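# Lift a crate with both hands and hold it

## Task

Grip the crate using both hands, raise the entire crate to at least three finger-widths above the table, and keep it motionless in the air without it touching anything else. It fails if anything is pushed or dropped off the table, or if any hand motor still shows moving in hand_stopped_by at the end.

## Robot and tools

Robot: a humanoid upper body on a stand just past the table's -x edge, facing +x. It has two arms, left_arm (on the +y side, carrying a left hand) and right_arm (on the -y side, carrying a right hand). Each hand has five fingers.

World frame: the table top is z = 0 and +z is up. +x runs across the table away from the robot, and the table's near edge is at x = 0.18 m. The pelvis sits roughly at the origin, 0.01 to 0.14 m above the table. The shoulders are about 0.28 m higher, 0.06 m toward +x, and 0.10 m to either side. A hand point can reach at most 0.62 m from its shoulder. The body may be slightly turned or tilted, and printed positions get less accurate at long reach.

Hand point frame: this is a point 0.05 m in front of the palm, where a pinch would meet. Its +z runs along the straightened fingers, which extend 0.06 to 0.07 m past it. Its +y points out of the palm. On the right hand +x points from the thumb toward the little finger; on the left hand +x points toward the thumb. A wrist bracket on the little-finger side sticks out and can collide with things. With the thumb swung in front of the palm, a hand can wrap around objects 0.035 to 0.08 m thick. Turn the thumb before the hand arrives.

Row layout: every motion call uses one flat row of 28 numbers, each in [-1, 1]. The first 14 are for the left side: left_arm/dx, dy, dz, rx, ry, rz, then left_gripper/little, ring, middle, index, thumb_bend, thumb_turn, force_limit, speed. The next 14 are the same fields for right_arm/ and right_gripper/. Both arms must always be filled in. An optional 14 extra numbers (0 to 1) can follow. These are joint stiffness scales, left arm's 7 joints then right's, and they persist until changed.

Arm numbers: dx..rz are an offset, not a pose. They are expressed in that hand point's own axes and measured from its pose at the start of the action (or, for the first action of a call, the last reported pose). 1.0 equals 0.6 m or 180 degrees. rx, ry, rz form a single rotation vector. Each step the controller clips the target to 70 mm and 16 degrees from where the hand currently is, so big offsets need several actions.

Hand numbers: these are absolute targets, not offsets. For the four fingers and thumb_bend, +1 is straight/open and -1 is fully curled. For thumb_turn, +1 is beside the palm and -1 is in front of it. A pinch is roughly index -0.22, thumb_bend -0.75, thumb_turn -0.57. force_limit maps -1..+1 to about 0..10 N at the fingertip (0..15 N for the thumb motors) and only stops closing. speed maps -1..+1 to near zero..full speed, where full speed covers the whole travel in 0.6 s. Close at speed -0.9 or lower for a gentle grip. To keep a hand unchanged, resend its previous eight numbers, or before any, its hand_measured six plus hand_force_limit and hand_speed.

Tools:
- execute_actions(actions): a list of actions. Each action is a list of up to 15 rows at 1/30 s each, and the last row holds for the remaining steps. Every row is an offset from the action's start pose, not from the previous row. An empty list just returns the state and images.
- move(target, speed, blocking): target is one 28-number row of offsets from the last reported pose. The hand numbers are sent at the start. speed is in m/s (0.002 to 0.5, default 0.25), and turning is allowed up to twice that in rad/s. Paths are straight, end together, and last 0.5 to 10 s. They do not avoid obstacles or the other arm. With blocking=false the call returns after 0.5 s; use wait(0) or stop before sending anything else.
- wait(seconds): 0 to 10. Arms hold their last command.
- stop(): brakes a running move.
- zoom_image(camera, region): camera is cam_high, cam_left_wrist or cam_right_wrist (each 504x504). region is [x0, y0, x1, y1] in pixels, at most 504 on a side.
- show_instructions(): shows the reference images (a five-finger left hand diagram).
- finished_scene(scene): ends the scene and reports success.

Results: each arm's line gives end_effector_position (m) and end_effector_quat_wxyz in the world frame. "Hand target" lines show where the controller is heading. hand_measured, hand_stopped_by and hand_load_n each list six values in motor order. The hand_stopped_by words are moving, target, force, stalled or fault. Loads near 0 mean the grip was lost. A move adds a "move:" line giving the ending (done, off_target, moving, held, fault), any limits applied (paced, held), and each hand's distance from its target. "pose unreachable" means a clearance check altered that arm's command. HELD in step readings marks blocked steps. Camera calibration (K, distortion, T_world_to_cam) is supplied per camera.

Avoid: hard collisions or pressing between the two arms, including hands and brackets. Also avoid joint torque overloads: the wrist limits are only 4.45 N m and the held crate counts. An overload freezes that arm for 10 s. Avoid motor overheating from long holds, which starts at 90 °C and faults at 120 °C. Avoid fast impacts, pushing targets deep past contact, and dropping or knocking anything off the table. Before finishing, let every hand motor settle so none reads moving.

Each tool is called after "Request:" by a JSON object that holds its "op" and its "data", one argument or row to a line.

Reference images:

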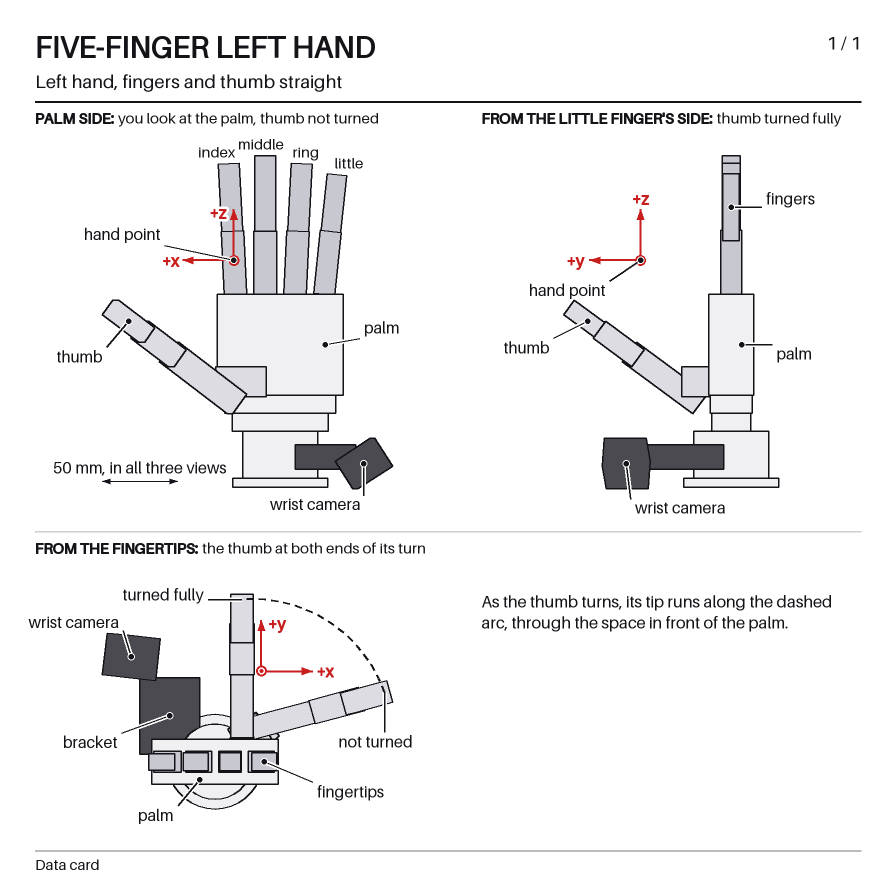

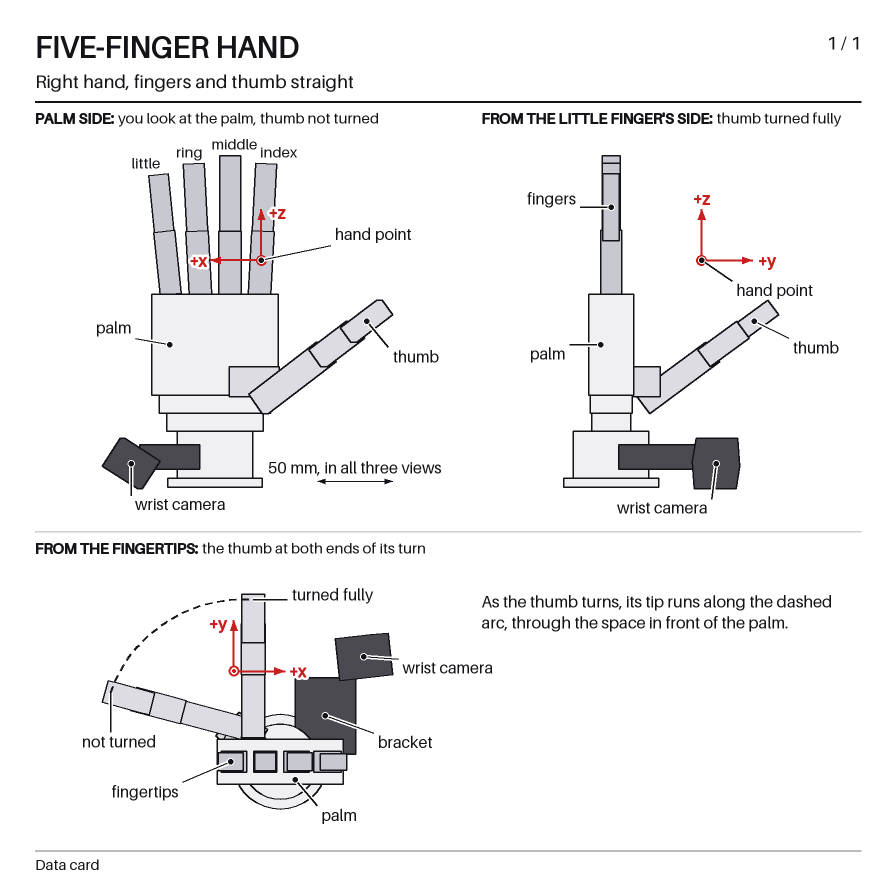

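## Session

Request:
{"op": "execute_actions", "data": {
  "actions": []
}}

Scene clock: 0.00 s.
left_arm: end_effector_position=(+0.2046, +0.1170, +0.4816) hand_measured=(+1.000, +1.000, +1.000, +1.000, +1.000, +1.000) hand_load_n=(+0.0, +0.0, +0.0, +0.0, +0.0, +0.0) hand_stopped_by=(target, target, target, target, target, target) hand_force_limit=0.00 hand_speed=-0.80 end_effector_quat_wxyz=(+0.209, +0.056, -0.085, +0.973) | right_arm: end_effector_position=(+0.1337, -0.1620, +0.4825) hand_measured=(+1.000, +1.000, +1.000, +1.000, +1.000, +1.000) hand_load_n=(+0.0, +0.0, +0.0, +0.0, +0.0, +0.0) hand_stopped_by=(target, target, target, target, target, target) hand_force_limit=0.00 hand_speed=-0.80 end_effector_quat_wxyz=(+0.990, -0.124, +0.048, +0.045)
Joint positions: left_arm=[-0.152  0.547  0.22  -0.515 -0.746 -1.015 -0.279] | right_arm=[-0.198 -0.557 -0.18  -0.551  0.745 -1.007  0.344]
Joint velocities: left_arm=[ 0.003  0.006  0.    -0.003  0.006  0.     0.   ] | right_arm=[ 0.008  0.    -0.003  0.003  0.008  0.     0.   ]
Hand target (left_arm): +0.205, +0.117, +0.482; +0.209, +0.056, -0.085, +0.973
Hand target (right_arm): +0.134, -0.162, +0.483; +0.990, -0.124, +0.048, +0.045
Joint stiffness scale: left_arm=[1. 1. 1. 1. 1. 1. 1.] | right_arm=[1. 1. 1. 1. 1. 1. 1.]

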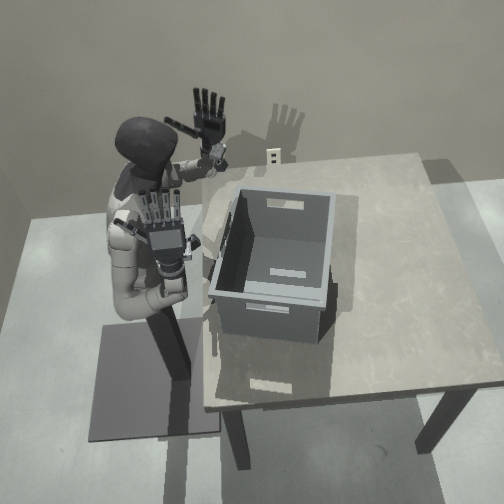

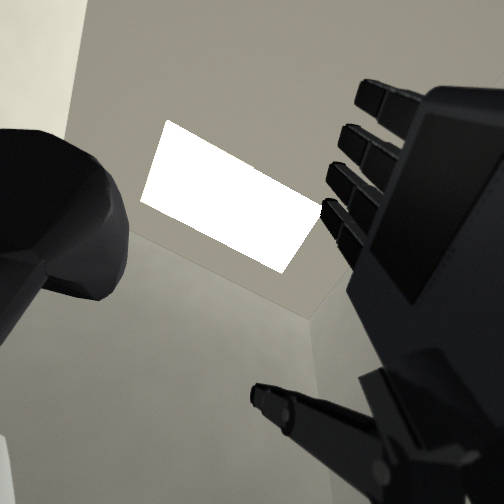

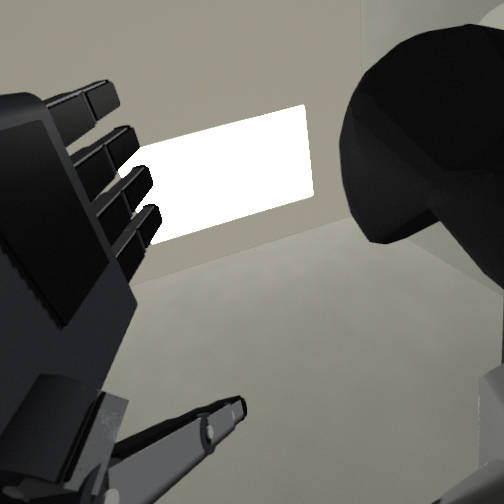

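Request:
{"op": "zoom_image", "data": {
  "camera": "cam_high",
  "region": [90, 80, 390, 380]
}}

Region (90, 80, 390, 380) of cam_high's 504x504 image, scaled by 1.680, with more detail than that image has.

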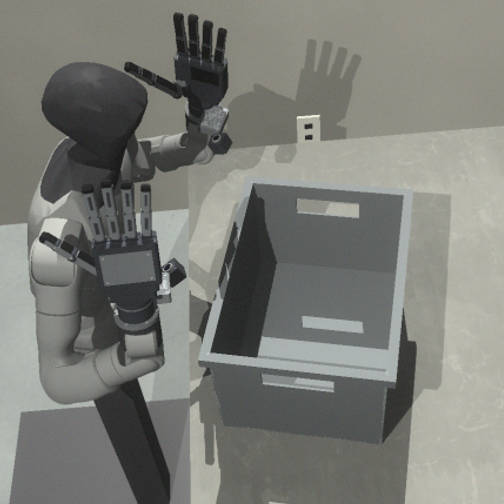

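Request:
{"op": "move", "data": {
  "target": [-0.4877,-0.1465,-0.2923,0.0820,-0.4560,0.0055,1,1,1,1,1,1,0,-0.8, 0.3625,-0.3377,-0.3945,0.1467,0.4711,-0.0182,1,1,1,1,1,1,0,-0.8],
  "speed": 0.3
}}

Scene clock: 29.90 s.
left_arm: end_effector_position=(+0.4920, +0.1154, +0.2751) hand_measured=(+1.000, +1.000, +1.000, +1.000, +1.000, +1.000) hand_load_n=(+0.0, +0.0, +0.0, +0.0, +0.0, +0.0) hand_stopped_by=(target, target, target, target, target, target) hand_force_limit=0.00 hand_speed=-0.80 end_effector_quat_wxyz=(+0.088, +0.709, -0.083, +0.695) | right_arm: end_effector_position=(+0.3462, -0.3961, +0.2714) hand_measured=(+1.000, +1.000, +1.000, +1.000, +1.000, +1.000) hand_load_n=(+0.0, +0.0, +0.0, +0.0, +0.0, +0.0) hand_stopped_by=(target, target, target, target, target, target) hand_force_limit=0.00 hand_speed=-0.80 end_effector_quat_wxyz=(+0.699, +0.093, +0.706, -0.064)
Joint positions: left_arm=[-0.245  0.98  -0.033 -0.077 -0.969 -0.02   0.105] | right_arm=[-0.015 -1.099 -0.112  0.276  1.212 -0.265  0.294]
Joint velocities: left_arm=[-0.003 -0.008  0.003  0.014  0.     0.01   0.   ] | right_arm=[ 0.014  0.003 -0.006  0.002  0.003  0.004  0.   ]
Hand target (left_arm): +0.492, +0.116, +0.274; +0.089, +0.710, -0.082, +0.694
Hand target (right_arm): +0.347, -0.396, +0.271; +0.698, +0.094, +0.707, -0.063
Off the commanded pose (left_arm): 0.006 m, 1 deg.
Off the commanded pose (right_arm): 0.010 m, 3 deg.
Joint stiffness scale: left_arm=[1. 1. 1. 1. 1. 1. 1.] | right_arm=[1. 1. 1. 1. 1. 1. 1.]
move: off_target (left_arm, right_arm)
camera_calibration (this result's frames):
cam_left_wrist: T_world_to_cam=[[0.202322, 0.973733, -0.104453, -0.183748], [-0.512761, 0.196199, 0.835812, -0.00570131], [0.834352, -0.115544, 0.538987, -0.413942], [0, 0, 0, 1]] pos_world=[0.379626, 0.132212, 0.208682]
cam_right_wrist: T_world_to_cam=[[0.180626, 0.972554, 0.146671, 0.277114], [-0.574685, -0.0166613, 0.818205, -0.0347299], [0.798193, -0.232078, 0.555903, -0.388886], [0, 0, 0, 1]] pos_world=[0.240393, -0.360339, 0.203955]

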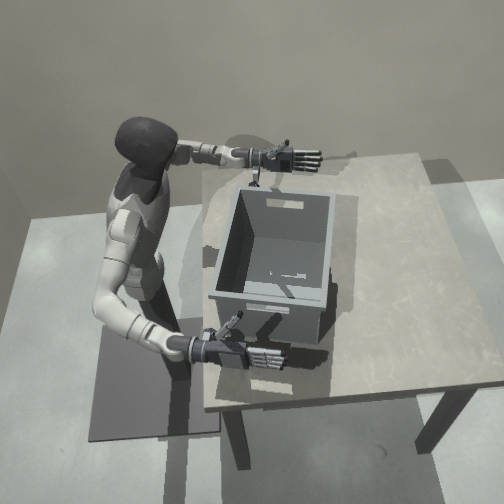

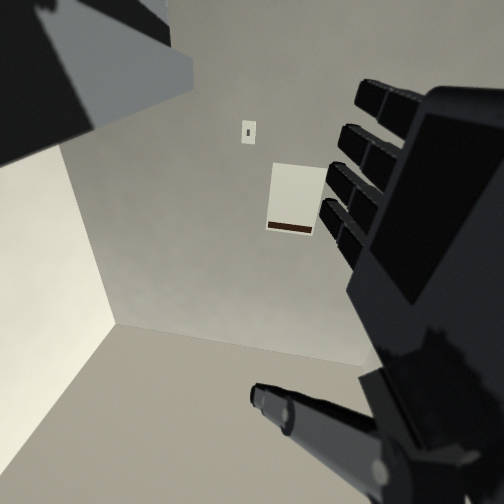

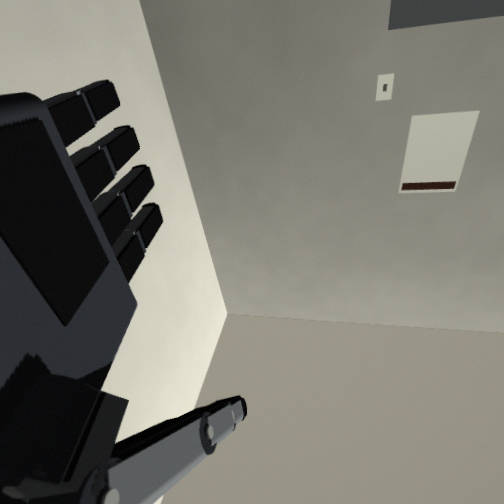

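Request:
{"op": "zoom_image", "data": {
  "camera": "cam_high",
  "region": [190, 170, 350, 380]
}}

Region (190, 170, 350, 380) of cam_high's 504x504 image, scaled by 2.400, with more detail than that image has; it fills the left 384 columns of this view, and the rest is white.

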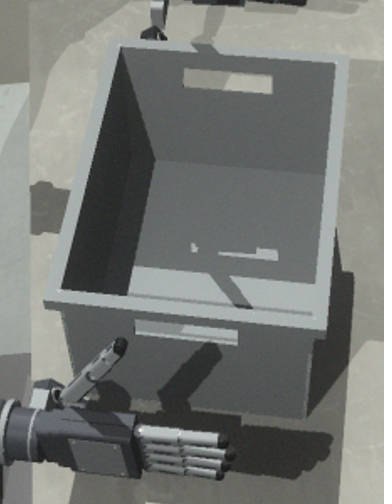

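Request:
{"op": "zoom_image", "data": {
  "camera": "cam_high",
  "region": [170, 110, 370, 230]
}}

Request:
{"op": "zoom_image", "data": {
  "camera": "cam_high",
  "region": [150, 280, 350, 400]
}}

Region (170, 110, 370, 230) of cam_high's 504x504 image, scaled by 2.520, with more detail than that image has; it fills the top 302 rows of this view, and the rest is white.

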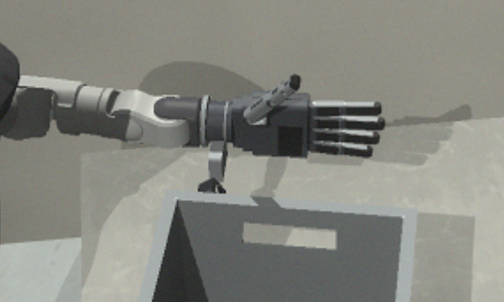

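Region (150, 280, 350, 400) of cam_high's 504x504 image, scaled by 2.520, with more detail than that image has; it fills the top 302 rows of this view, and the rest is white.

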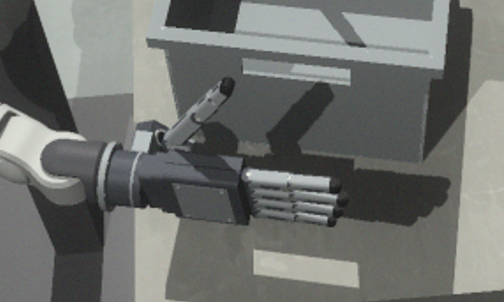

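Request:
{"op": "move", "data": {
  "target": [-0.208,0,-0.108,0,0,0,1,1,1,1,-0.8,1,0,0.5, 0.2,0,-0.05,0,0,0,1,1,1,1,-0.8,1,0,0.5],
  "speed": 0.2
}}

Scene clock: 57.93 s.
left_arm: end_effector_position=(+0.4316, +0.1347, +0.1580) hand_measured=(+1.000, +1.000, +1.000, +1.000, -0.800, +1.000) hand_load_n=(+0.0, +0.0, +0.0, +0.0, +0.0, +0.0) hand_stopped_by=(target, target, target, target, target, target) hand_force_limit=0.00 hand_speed=0.50 end_effector_quat_wxyz=(+0.084, +0.702, -0.074, +0.704) | right_arm: end_effector_position=(+0.3247, -0.3762, +0.1515) hand_measured=(+1.000, +1.000, +1.000, +1.000, -0.800, +1.000) hand_load_n=(+0.0, +0.0, +0.0, +0.0, +0.0, +0.0) hand_stopped_by=(target, target, target, target, target, target) hand_force_limit=0.00 hand_speed=0.50 end_effector_quat_wxyz=(+0.698, +0.089, +0.709, -0.047)
Joint positions: left_arm=[-0.095  0.612 -0.119  0.418 -0.71  -0.605 -0.177] | right_arm=[-0.349 -0.672  0.012  1.093  1.039 -0.692  0.771]
Joint velocities: left_arm=[-0.006  0.009  0.005  0.003  0.008  0.     0.   ] | right_arm=[-0.012  0.002 -0.014  0.003  0.    -0.002  0.005]
Hand target (left_arm): +0.431, +0.135, +0.158; +0.084, +0.701, -0.075, +0.704
Hand target (right_arm): +0.325, -0.376, +0.153; +0.700, +0.090, +0.706, -0.047
Off the commanded pose (left_arm): 0.009 m, 2 deg.
Off the commanded pose (right_arm): 0.012 m, 2 deg.
Joint stiffness scale: left_arm=[1. 1. 1. 1. 1. 1. 1.] | right_arm=[1. 1. 1. 1. 1. 1. 1.]
move: off_target (left_arm, right_arm)
camera_calibration (this result's frames):
cam_left_wrist: T_world_to_cam=[[0.185581, 0.976453, -0.109993, -0.194865], [-0.533563, 0.194134, 0.823179, 0.0686781], [0.825149, -0.0940779, 0.557026, -0.299899], [0, 0, 0, 1]] pos_world=[0.320269, 0.148729, 0.0890839]
cam_right_wrist: T_world_to_cam=[[0.153345, 0.974484, 0.163911, 0.286239], [-0.57166, -0.0478178, 0.819096, 0.0385248], [0.806033, -0.219306, 0.549741, -0.297185], [0, 0, 0, 1]] pos_world=[0.217671, -0.342267, 0.0849017]

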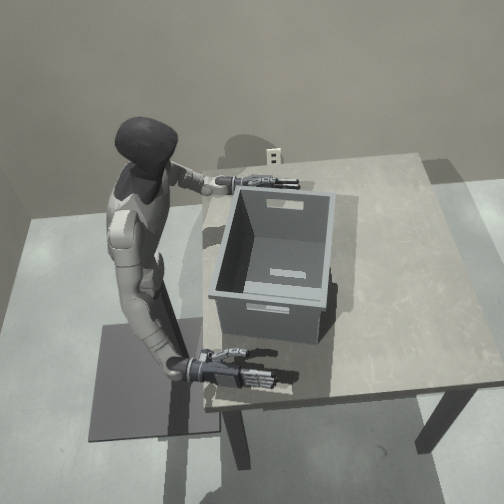

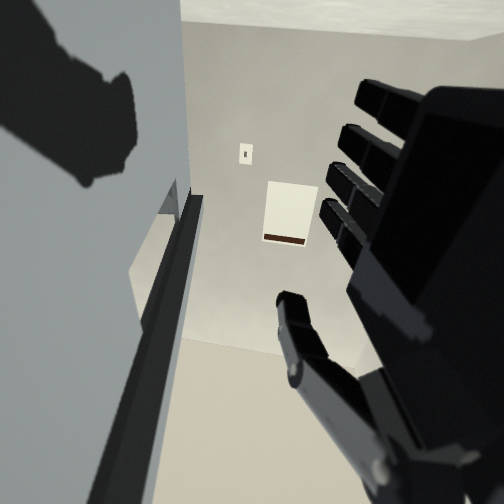

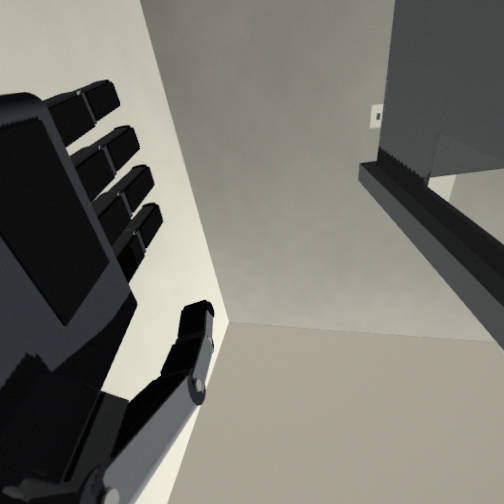

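Request:
{"op": "zoom_image", "data": {
  "camera": "cam_high",
  "region": [150, 140, 360, 400]
}}

Region (150, 140, 360, 400) of cam_high's 504x504 image, scaled by 1.938, with more detail than that image has; it fills the left 407 columns of this view, and the rest is white.

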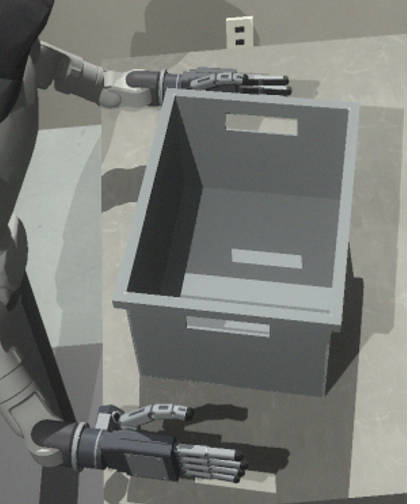

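Request:
{"op": "move", "data": {
  "target": [0,0.1,0,0,0,0,1,1,1,1,-0.8,1,0,0.5, 0,0.15,-0.03,0,0,0,1,1,1,1,-0.8,1,0,0.5],
  "speed": 0.15
}}

Scene clock: 67.07 s.
left_arm: end_effector_position=(+0.4195, +0.0767, +0.1587) hand_measured=(+1.000, +1.000, +1.000, +1.000, -0.800, +1.000) hand_load_n=(+0.0, +0.0, +0.0, +0.0, +0.0, +0.0) hand_stopped_by=(target, target, target, target, target, target) hand_force_limit=0.00 hand_speed=0.50 end_effector_quat_wxyz=(+0.088, +0.702, -0.069, +0.703) | right_arm: end_effector_position=(+0.3277, -0.2869, +0.1548) hand_measured=(+1.000, +1.000, +1.000, +1.000, -0.800, +1.000) hand_load_n=(+0.0, +0.0, +0.0, +0.0, +0.0, +0.0) hand_stopped_by=(target, target, target, target, target, target) hand_force_limit=0.00 hand_speed=0.50 end_effector_quat_wxyz=(+0.700, +0.086, +0.706, -0.059)
Joint positions: left_arm=[-0.063  0.527 -0.239  0.2   -0.525 -0.526  0.102] | right_arm=[-0.006 -0.637  0.205  0.347  0.756 -0.665  0.087]
Joint velocities: left_arm=[-0.02   0.006  0.005 -0.002  0.     0.     0.001] | right_arm=[-0.005  0.003  0.003  0.008 -0.008  0.    -0.006]
Hand target (left_arm): +0.419, +0.076, +0.158; +0.086, +0.703, -0.071, +0.702
Hand target (right_arm): +0.327, -0.286, +0.154; +0.699, +0.083, +0.708, -0.059
Off the commanded pose (left_arm): 0.001 m, 1 deg.
Off the commanded pose (right_arm): 0.005 m, 1 deg.
Joint stiffness scale: left_arm=[1. 1. 1. 1. 1. 1. 1.] | right_arm=[1. 1. 1. 1. 1. 1. 1.]
move: off_target (right_arm)
camera_calibration (this result's frames):
cam_left_wrist: T_world_to_cam=[[0.183278, 0.975538, -0.121386, -0.132974], [-0.531594, 0.202217, 0.822506, 0.0715741], [0.826933, -0.0862188, 0.555652, -0.296938], [0, 0, 0, 1]] pos_world=[0.307967, 0.0896462, 0.0899826]
cam_right_wrist: T_world_to_cam=[[0.163752, 0.975973, 0.143745, 0.198366], [-0.574902, -0.0240005, 0.81787, 0.0498779], [0.801669, -0.216567, 0.557158, -0.280853], [0, 0, 0, 1]] pos_world=[0.221344, -0.253226, 0.087172]

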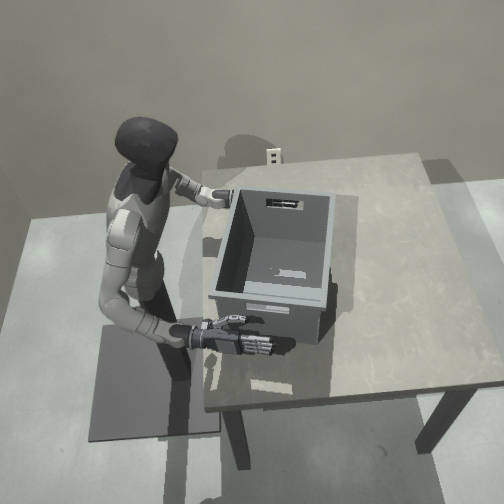

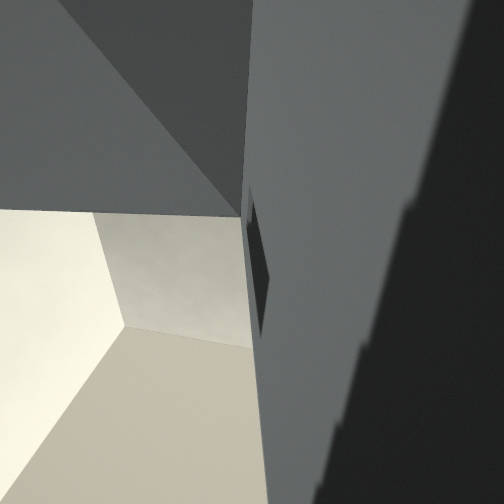

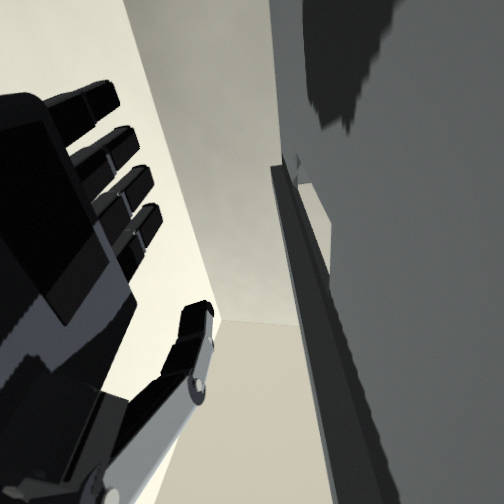

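Request:
{"op": "move", "data": {
  "target": [0,0.033,0,0,0,0,1,1,1,1,-0.8,1,0,0.5, 0,0.08,0,0,0,0,1,1,1,1,-0.8,1,0,0.5],
  "speed": 0.06
}}

Request:
{"op": "zoom_image", "data": {
  "camera": "cam_high",
  "region": [150, 140, 360, 400]
}}

Scene clock: 69.87 s.
left_arm: end_effector_position=(+0.4202, +0.0727, +0.1587) hand_measured=(+1.000, +1.000, +1.000, +1.000, -0.800, +1.000) hand_load_n=(+0.0, +0.0, +0.0, +0.0, +0.0, +0.5) hand_stopped_by=(target, target, target, target, target, target) hand_force_limit=0.00 hand_speed=0.50 end_effector_quat_wxyz=(+0.073, +0.705, -0.049, +0.703) | right_arm: end_effector_position=(+0.3393, -0.2461, +0.1589) hand_measured=(+1.000, +1.000, +1.000, +1.000, -0.800, +1.000) hand_load_n=(+0.0, +0.0, +0.0, +0.0, +0.0, +0.0) hand_stopped_by=(target, target, target, target, target, target) hand_force_limit=0.00 hand_speed=0.50 end_effector_quat_wxyz=(+0.702, +0.091, +0.703, -0.067)
Joint positions: left_arm=[-0.061  0.516 -0.283  0.162 -0.497 -0.512  0.215] | right_arm=[ 0.004 -0.584  0.295  0.176  0.584 -0.601 -0.17 ]
Joint velocities: left_arm=[ 0.     0.029 -0.014  0.002 -0.003 -0.008  0.028] | right_arm=[ 0.006  0.003  0.009 -0.025 -0.003  0.    -0.018]
Hand target (left_arm): +0.415, +0.058, +0.158; +0.088, +0.703, -0.068, +0.702
Hand target (right_arm): +0.339, -0.240, +0.158; +0.702, +0.082, +0.705, -0.062
Off the commanded pose (left_arm): 0.016 m, 3 deg.
Off the commanded pose (right_arm): 0.007 m, 1 deg.
Joint stiffness scale: left_arm=[1. 1. 1. 1. 1. 1. 1.] | right_arm=[1. 1. 1. 1. 1. 1. 1.]
move: off_target (left_arm, right_arm)
camera_calibration (this result's frames):
cam_left_wrist: T_world_to_cam=[[0.13419, 0.982602, -0.128396, -0.108038], [-0.536868, 0.180993, 0.824023, 0.0762762], [0.832926, -0.0416441, 0.551815, -0.303027], [0, 0, 0, 1]] pos_world=[0.307847, 0.0797337, 0.0904901]
cam_right_wrist: T_world_to_cam=[[0.181833, 0.973203, 0.140756, 0.149678], [-0.581137, -0.0091154, 0.813755, 0.0605642], [0.793232, -0.229767, 0.563907, -0.285004], [0, 0, 0, 1]] pos_world=[0.234053, -0.2106, 0.0903628]

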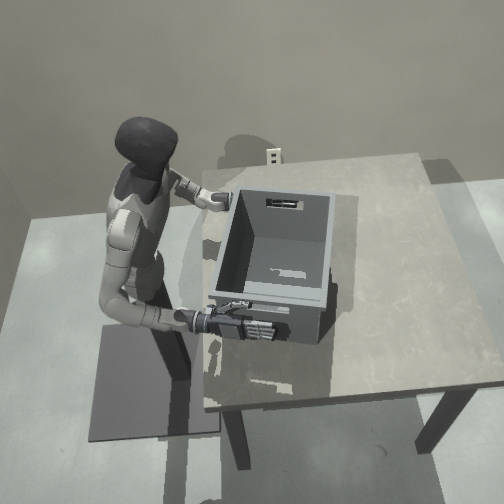

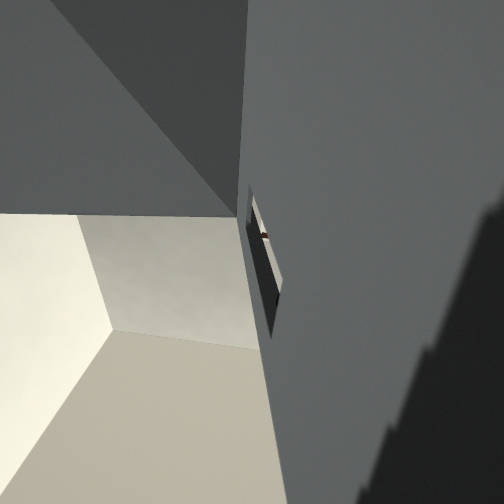

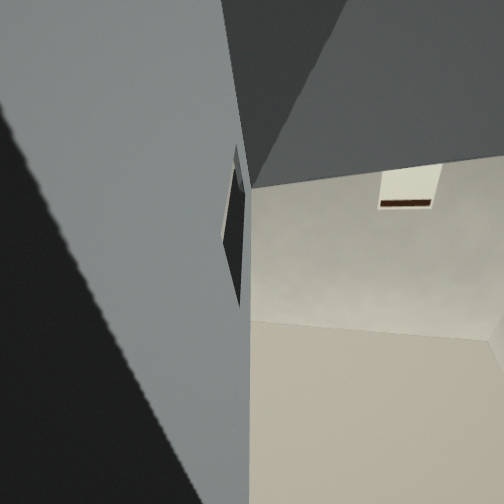

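Region (150, 140, 360, 400) of cam_high's 504x504 image, scaled by 1.938, with more detail than that image has; it fills the left 407 columns of this view, and the rest is white.

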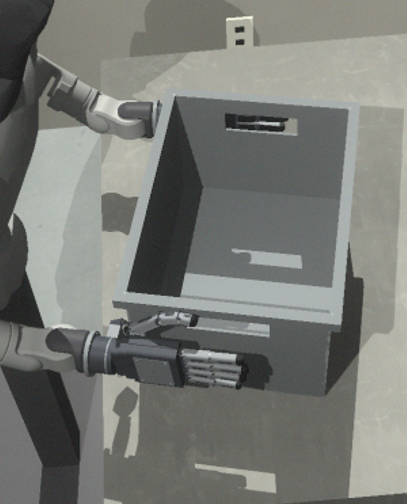

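Request:
{"op": "move", "data": {
  "target": [0,-0.03,-0.06,-0.0228,0,0.0108,1,1,1,1,-0.8,1,0,0.5, 0,-0.025,-0.06,0,0,0,1,1,1,1,-0.8,1,0,0.5],
  "speed": 0.1
}}

Request:
{"op": "move", "data": {
  "target": [0,0.06,0,0,0,0,1,1,1,1,-0.8,1,0,0.5, 0,0.06,0,0,0,0,1,1,1,1,-0.8,1,0,0.5],
  "speed": 0.05
}}

Request:
{"op": "zoom_image", "data": {
  "camera": "cam_high",
  "region": [150, 140, 360, 400]
}}

Scene clock: 75.53 s.
left_arm: end_effector_position=(+0.3870, +0.0960, +0.1574) hand_measured=(+1.000, +1.000, +1.000, +1.000, -0.800, +1.000) hand_load_n=(+0.0, +0.0, +0.0, +0.0, +0.0, +0.0) hand_stopped_by=(target, target, target, target, target, target) hand_force_limit=0.00 hand_speed=0.50 end_effector_quat_wxyz=(+0.084, +0.703, -0.085, +0.701) | right_arm: end_effector_position=(+0.2997, -0.2512, +0.1548) hand_measured=(+1.000, +1.000, +1.000, +1.000, -0.800, +1.000) hand_load_n=(+0.0, +0.0, +0.0, +0.0, +0.0, +0.0) hand_stopped_by=(target, target, target, target, target, target) hand_force_limit=0.00 hand_speed=0.50 end_effector_quat_wxyz=(+0.700, +0.093, +0.705, -0.067)
Joint positions: left_arm=[ 0.091  0.611 -0.249  0.14  -0.557 -0.627  0.083] | right_arm=[ 0.161 -0.604  0.276  0.153  0.602 -0.718 -0.117]
Joint velocities: left_arm=[ 0.002  0.    -0.017 -0.011  0.005  0.    -0.002] | right_arm=[0.    0.    0.009 0.015 0.012 0.    0.002]
Hand target (left_arm): +0.388, +0.097, +0.159; +0.085, +0.702, -0.084, +0.702
Hand target (right_arm): +0.300, -0.252, +0.157; +0.702, +0.094, +0.703, -0.066
Off the commanded pose (left_arm): 0.001 m, 0 deg.
Off the commanded pose (right_arm): 0.004 m, 0 deg.
Joint stiffness scale: left_arm=[1. 1. 1. 1. 1. 1. 1.] | right_arm=[1. 1. 1. 1. 1. 1. 1.]
move: off_target (right_arm)
camera_calibration (this result's frames):
cam_left_wrist: T_world_to_cam=[[0.200881, 0.975111, -0.0938362, -0.15717], [-0.526654, 0.188268, 0.82897, 0.049856], [0.826004, -0.117106, 0.551365, -0.263664], [0, 0, 0, 1]] pos_world=[0.275617, 0.112995, 0.0892979]
cam_right_wrist: T_world_to_cam=[[0.185195, 0.972412, 0.141835, 0.161066], [-0.57581, -0.00958131, 0.817528, 0.0385749], [0.796333, -0.233072, 0.55815, -0.253364], [0, 0, 0, 1]] pos_world=[0.194146, -0.215305, 0.0870345]

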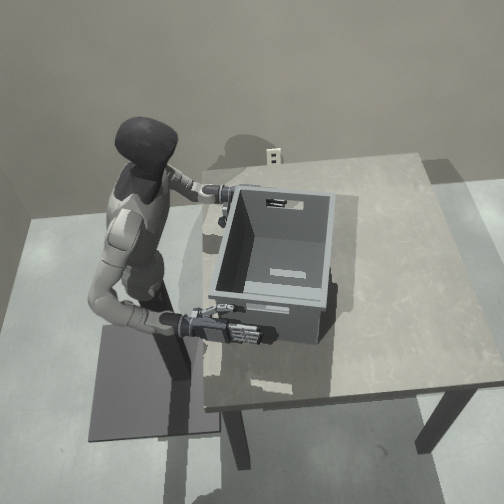

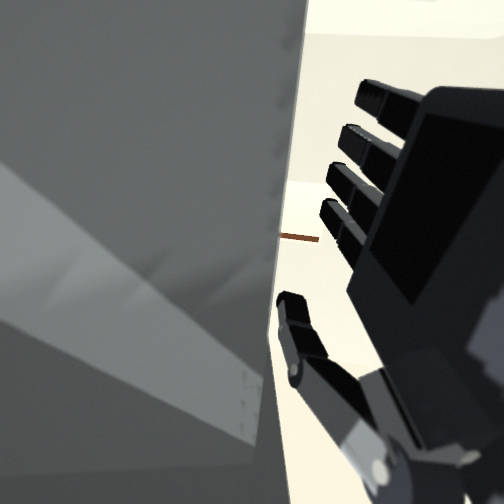

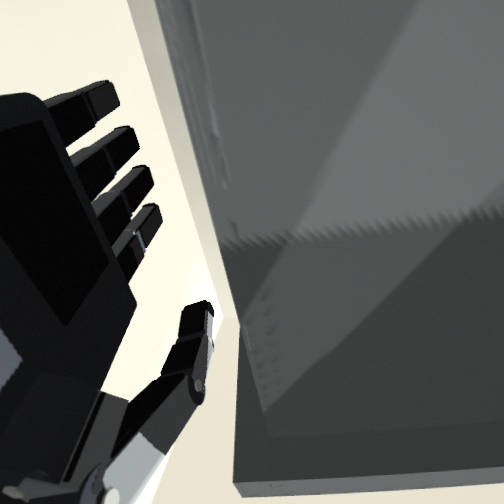

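Scene clock: 76.53 s.
left_arm: end_effector_position=(+0.3862, +0.0829, +0.1573) hand_measured=(+1.000, +1.000, +1.000, +1.000, -0.800, +1.000) hand_load_n=(+0.0, +0.0, +0.0, +0.0, +0.0, +0.5) hand_stopped_by=(target, target, target, target, target, target) hand_force_limit=0.00 hand_speed=0.50 end_effector_quat_wxyz=(+0.062, +0.708, -0.055, +0.702) | right_arm: end_effector_position=(+0.3050, -0.2417, +0.1563) hand_measured=(+1.000, +1.000, +1.000, +1.000, -0.800, +1.000) hand_load_n=(+0.0, +0.0, +0.0, +0.0, +0.0, +0.5) hand_stopped_by=(target, target, target, target, target, target) hand_force_limit=0.00 hand_speed=0.50 end_effector_quat_wxyz=(+0.695, +0.126, +0.701, -0.095)
Joint positions: left_arm=[ 0.096  0.572 -0.316  0.06  -0.466 -0.586  0.277] | right_arm=[ 0.163 -0.574  0.344  0.062  0.496 -0.671 -0.343]
Joint velocities: left_arm=[-0.005  0.049 -0.044  0.015  0.002 -0.017  0.067] | right_arm=[-0.023 -0.071  0.071 -0.005  0.002 -0.031 -0.101]
Hand target (left_arm): +0.378, +0.062, +0.156; +0.085, +0.705, -0.084, +0.700
Hand target (right_arm): +0.308, -0.217, +0.157; +0.701, +0.090, +0.704, -0.070
Off the commanded pose (left_arm): 0.023 m, 4 deg.
Off the commanded pose (right_arm): 0.026 m, 5 deg.
Joint stiffness scale: left_arm=[1. 1. 1. 1. 1. 1. 1.] | right_arm=[1. 1. 1. 1. 1. 1. 1.]
move: off_target (left_arm, right_arm)
camera_calibration (this result's frames):
cam_left_wrist: T_world_to_cam=[[0.127357, 0.986283, -0.105005, -0.115034], [-0.534825, 0.157445, 0.830165, 0.0575374], [0.83531, -0.049568, 0.54754, -0.27312], [0, 0, 0, 1]] pos_world=[0.273562, 0.0908596, 0.0896992]
cam_right_wrist: T_world_to_cam=[[0.26941, 0.951699, 0.147265, 0.119098], [-0.572763, 0.0354155, 0.818956, 0.0502025], [0.774184, -0.304983, 0.554639, -0.266293], [0, 0, 0, 1]] pos_world=[0.202828, -0.196338, 0.0890442]

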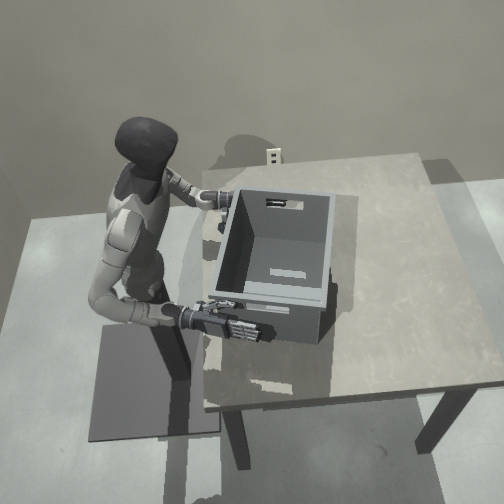

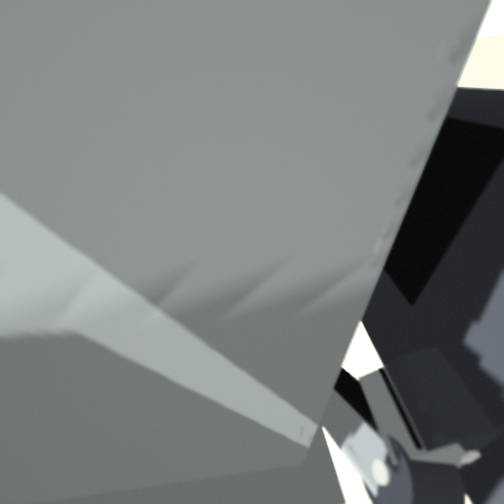

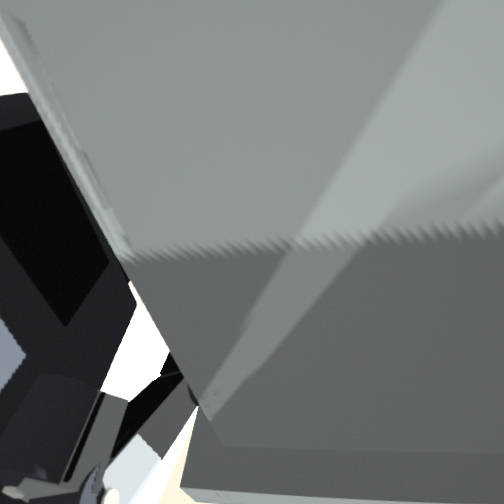

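Region (150, 140, 360, 400) of cam_high's 504x504 image, scaled by 1.938, with more detail than that image has; it fills the left 407 columns of this view, and the rest is white.

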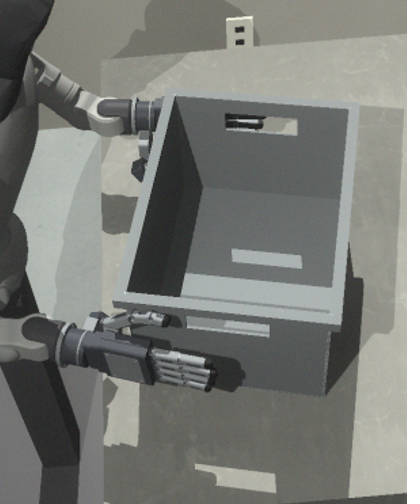

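Request:
{"op": "wait", "data": {
  "seconds": 0.5
}}

Scene clock: 78.13 s.
left_arm: end_effector_position=(+0.3862, +0.0830, +0.1572) hand_measured=(+1.000, +1.000, +1.000, +1.000, -0.800, +1.000) hand_load_n=(+0.0, +0.0, +0.0, +0.0, +0.0, +0.5) hand_stopped_by=(target, target, target, target, target, target) hand_force_limit=0.00 hand_speed=0.50 end_effector_quat_wxyz=(+0.061, +0.708, -0.056, +0.702) | right_arm: end_effector_position=(+0.3050, -0.2418, +0.1563) hand_measured=(+1.000, +1.000, +1.000, +1.000, -0.800, +1.000) hand_load_n=(+0.0, +0.0, +0.0, +0.0, -0.5, +0.5) hand_stopped_by=(target, target, target, target, target, target) hand_force_limit=0.00 hand_speed=0.50 end_effector_quat_wxyz=(+0.695, +0.125, +0.702, -0.096)
Joint positions: left_arm=[ 0.095  0.574 -0.318  0.06  -0.466 -0.586  0.281] | right_arm=[ 0.162 -0.578  0.348  0.062  0.496 -0.673 -0.349]
Joint velocities: left_arm=[-0.012  0.008  0.003  0.012  0.005  0.     0.   ] | right_arm=[-0.003 -0.003  0.     0.011  0.006  0.     0.   ]
Hand target (left_arm): +0.378, +0.062, +0.156; +0.085, +0.705, -0.084, +0.700
Hand target (right_arm): +0.308, -0.217, +0.157; +0.701, +0.090, +0.704, -0.070
Off the commanded pose (left_arm): 0.023 m, 4 deg.
Off the commanded pose (right_arm): 0.026 m, 5 deg.
Joint stiffness scale: left_arm=[1. 1. 1. 1. 1. 1. 1.] | right_arm=[1. 1. 1. 1. 1. 1. 1.]
wait: 0.50 s; at rest from the start
camera_calibration (this result's frames):
cam_left_wrist: T_world_to_cam=[[0.127038, 0.986482, -0.103509, -0.115241], [-0.534948, 0.156017, 0.830355, 0.0577219], [0.83528, -0.050115, 0.547537, -0.273022], [0, 0, 0, 1]] pos_world=[0.273568, 0.0909947, 0.0896314]
cam_right_wrist: T_world_to_cam=[[0.27006, 0.95176, 0.145675, 0.119256], [-0.572272, 0.0369911, 0.819229, 0.0504], [0.774321, -0.304607, 0.554655, -0.266222], [0, 0, 0, 1]] pos_world=[0.202778, -0.196461, 0.0889999]

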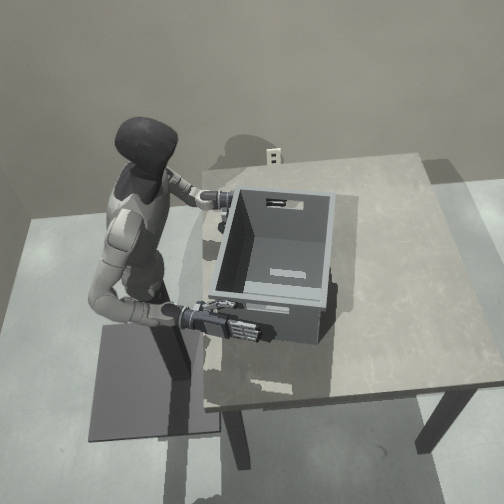

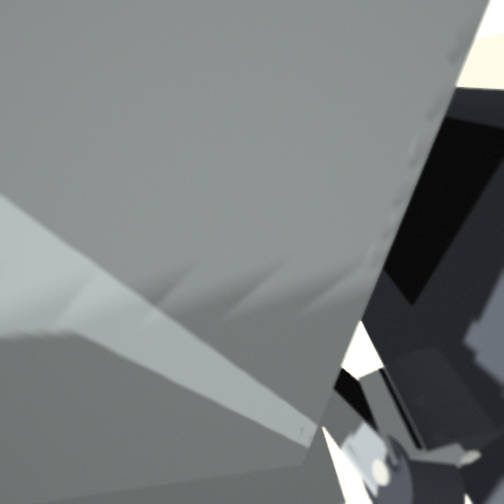

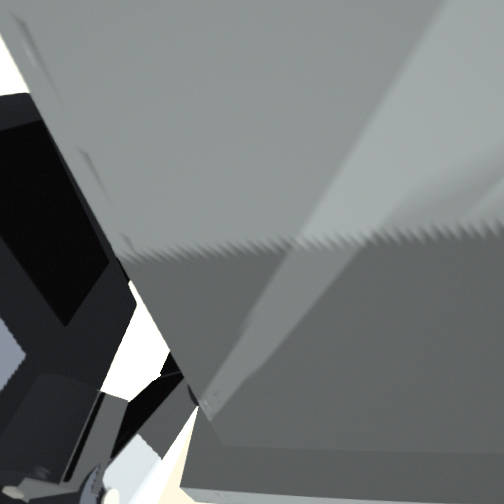

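Request:
{"op": "execute_actions", "data": {
  "actions": [
    [[0,0.04,0,0,0,0,0,0,0,0,-0.8,1,0.2,-0.5, 0,0.04,0,0,0,0,0,0,0,0,-0.8,1,0.2,-0.5]],
    [[0,0.04,0,0,0,0,0,0,0,0,-0.8,1,0.2,-0.5, 0,0.04,0,0,0,0,0,0,0,0,-0.8,1,0.2,-0.5]],
    [[0,0.04,0,0,0,0,0,0,0,0,-0.8,1,0.2,-0.5, 0,0.04,0,0,0,0,0,0,0,0,-0.8,1,0.2,-0.5]]
  ]
}}

Request:
{"op": "zoom_image", "data": {
  "camera": "cam_high",
  "region": [150, 140, 360, 400]
}}

Scene clock: 82.63 s.
left_arm: end_effector_position=(+0.3999, +0.0968, +0.1531) hand_measured=(+0.000, +0.000, +0.000, +0.000, -0.800, +1.000) hand_load_n=(+0.0, +0.0, +0.0, +0.0, -0.5, +0.5) hand_stopped_by=(target, target, target, target, target, target) hand_force_limit=0.20 hand_speed=-0.50 end_effector_quat_wxyz=(-0.032, +0.716, +0.038, +0.696) | right_arm: end_effector_position=(+0.3143, -0.2572, +0.1546) hand_measured=(+0.000, +0.000, +0.000, +0.000, -0.800, +1.000) hand_load_n=(+0.0, +0.0, +0.0, +0.0, -1.5, +0.5) hand_stopped_by=(target, target, target, target, target, target) hand_force_limit=0.20 hand_speed=-0.50 end_effector_quat_wxyz=(+0.664, +0.228, +0.687, -0.185)
Joint positions: left_arm=[ 0.05   0.524 -0.427 -0.006 -0.369 -0.496  0.701] | right_arm=[ 0.091 -0.531  0.475 -0.037  0.392 -0.549 -0.823]
Joint velocities: left_arm=[-0.031  0.058 -0.067 -0.006 -0.038 -0.016  0.071] | right_arm=[-0.031 -0.083  0.091  0.     0.021 -0.03  -0.098]
Hand target (left_arm): +0.394, +0.069, +0.155; +0.001, +0.715, +0.008, +0.699
Hand target (right_arm): +0.321, -0.231, +0.158; +0.678, +0.194, +0.692, -0.157
Off the commanded pose (left_arm): 0.030 m, 5 deg.
Off the commanded pose (right_arm): 0.027 m, 5 deg.
Joint stiffness scale: left_arm=[1. 1. 1. 1. 1. 1. 1.] | right_arm=[1. 1. 1. 1. 1. 1. 1.]
Step readings (end_effector_position; steps 1 to 15: 1st action; 16 to 30: 2nd action; 31 to 45: 3rd action):
0: left_arm (+0.3862, +0.0830, +0.1572) | right_arm (+0.3050, -0.2418, +0.1563)
1: left_arm (+0.3863, +0.0830, +0.1572) | right_arm (+0.3050, -0.2418, +0.1563)
2: left_arm (+0.3865, +0.0832, +0.1572) | right_arm (+0.3051, -0.2421, +0.1563)
4: left_arm (+0.3885, +0.0846, +0.1573) | right_arm (+0.3062, -0.2442, +0.1564)
8: left_arm (+0.3900, +0.0863, +0.1571) | right_arm (+0.3070, -0.2462, +0.1568)
15: left_arm (+0.3900, +0.0867, +0.1566) | right_arm (+0.3068, -0.2466, +0.1566)
16: left_arm (+0.3900, +0.0868, +0.1565) | right_arm (+0.3068, -0.2467, +0.1565)
17: left_arm (+0.3902, +0.0871, +0.1565) | right_arm (+0.3069, -0.2470, +0.1564)
19: left_arm (+0.3925, +0.0893, +0.1559) | right_arm (+0.3085, -0.2493, +0.1558)
23: left_arm (+0.3945, +0.0913, +0.1556) | right_arm (+0.3100, -0.2515, +0.1560)
30: left_arm (+0.3945, +0.0917, +0.1551) | right_arm (+0.3100, -0.2518, +0.1555)
31: left_arm (+0.3945, +0.0917, +0.1551) | right_arm (+0.3100, -0.2519, +0.1554)
32: left_arm (+0.3948, +0.0921, +0.1550) | right_arm (+0.3101, -0.2523, +0.1552)
34: left_arm (+0.3975, +0.0949, +0.1538) | right_arm (+0.3122, -0.2541, +0.1544)
38: left_arm (+0.4000, +0.0965, +0.1534) | right_arm (+0.3146, -0.2568, +0.1546)
45: end_effector_position above
camera_calibration (this result's frames):
cam_left_wrist: T_world_to_cam=[[-0.137392, 0.985354, -0.101004, -0.0255791], [-0.538918, 0.0111947, 0.842284, 0.080138], [0.831078, 0.170156, 0.529487, -0.298345], [0, 0, 0, 1]] pos_world=[0.287621, 0.0750724, 0.0878874]
cam_right_wrist: T_world_to_cam=[[0.524199, 0.837098, 0.156468, 0.0206203], [-0.52196, 0.170645, 0.835726, 0.0736773], [0.672884, -0.519757, 0.526384, -0.296266], [0, 0, 0, 1]] pos_world=[0.227, -0.18382, 0.0911491]

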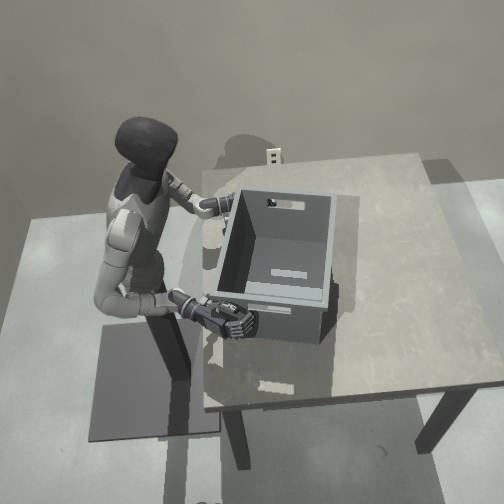

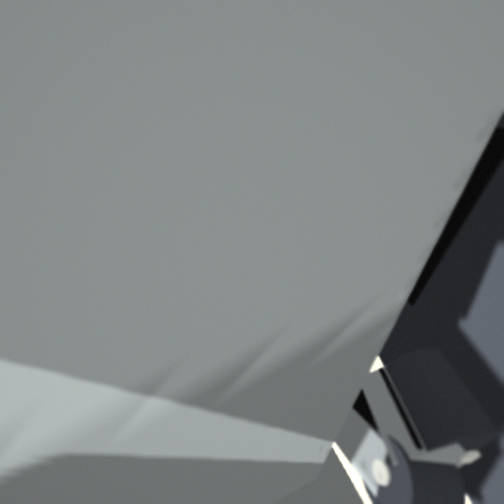

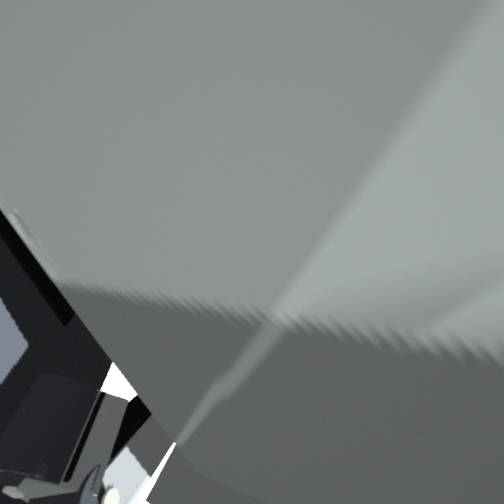

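Region (150, 140, 360, 400) of cam_high's 504x504 image, scaled by 1.938, with more detail than that image has; it fills the left 407 columns of this view, and the rest is white.

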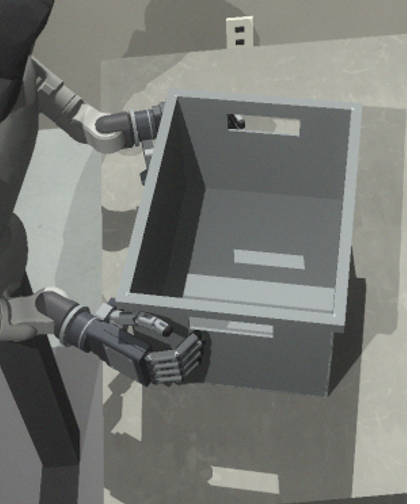

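Request:
{"op": "move", "data": {
  "target": [0.284,-0.079,0.02,0,0,0,1,1,1,1,1,1,0.2,0.5, -0.288,-0.066,0.016,0,0,0,1,1,1,1,1,1,0.2,0.5],
  "speed": 0.25
}}

Scene clock: 101.70 s.
left_arm: end_effector_position=(+0.4081, +0.1397, +0.3155) hand_measured=(+1.000, +1.000, +1.000, +1.000, +1.000, +1.000) hand_load_n=(+0.0, +0.0, +0.0, +0.0, +0.0, +0.0) hand_stopped_by=(target, target, target, target, target, target) hand_force_limit=0.20 hand_speed=0.50 end_effector_quat_wxyz=(-0.035, +0.725, +0.032, +0.687) | right_arm: end_effector_position=(+0.2914, -0.3222, +0.3246) hand_measured=(+1.000, +1.000, +1.000, +1.000, +1.000, +1.000) hand_load_n=(+0.0, +0.0, +0.0, +0.0, +0.0, +0.0) hand_stopped_by=(target, target, target, target, target, target) hand_force_limit=0.20 hand_speed=0.50 end_effector_quat_wxyz=(+0.663, +0.240, +0.680, -0.199)
Joint positions: left_arm=[ 0.404  1.19   0.232 -0.869 -1.089 -0.055  0.905] | right_arm=[ 0.501 -0.906 -0.422 -0.93   1.067  0.073 -0.832]
Joint velocities: left_arm=[ 0.003  0.003 -0.002  0.005 -0.006  0.     0.   ] | right_arm=[-0.003  0.012 -0.008  0.     0.008  0.006  0.004]
Hand target (left_arm): +0.408, +0.139, +0.315; -0.034, +0.727, +0.030, +0.685
Hand target (right_arm): +0.291, -0.322, +0.324; +0.662, +0.241, +0.682, -0.197
Off the commanded pose (left_arm): 0.011 m, 2 deg.
Off the commanded pose (right_arm): 0.019 m, 2 deg.
Joint stiffness scale: left_arm=[1. 1. 1. 1. 1. 1. 1.] | right_arm=[1. 1. 1. 1. 1. 1. 1.]
joint sent to its limit (right arm) — the command would take joint 1 (shoulder pitch) past its upper limit, so that joint was sent only as far as its limit.
move: off_target (left_arm, right_arm)
camera_calibration (this result's frames):
cam_left_wrist: T_world_to_cam=[[-0.135161, 0.987063, -0.0862449, -0.056124], [-0.516746, 0.00404511, 0.856129, -0.0651639], [0.845402, 0.160282, 0.509514, -0.396586], [0, 0, 0, 1]] pos_world=[0.294016, 0.119227, 0.253015]
cam_right_wrist: T_world_to_cam=[[0.556104, 0.81656, 0.154848, 0.045022], [-0.519235, 0.195861, 0.831886, -0.0606502], [0.648956, -0.543017, 0.532905, -0.406729], [0, 0, 0, 1]] pos_world=[0.207421, -0.245745, 0.260231]

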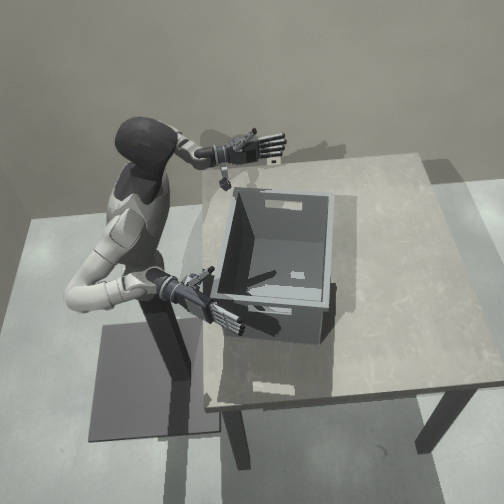

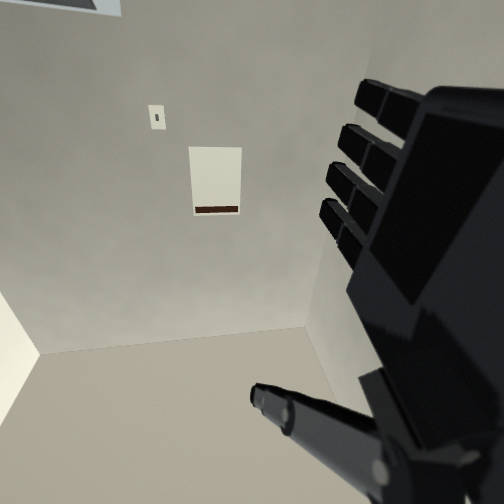

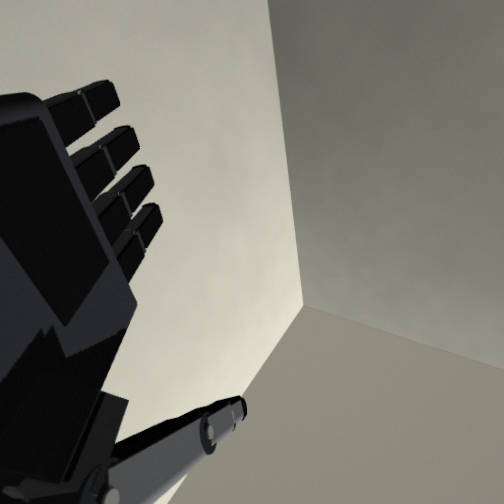

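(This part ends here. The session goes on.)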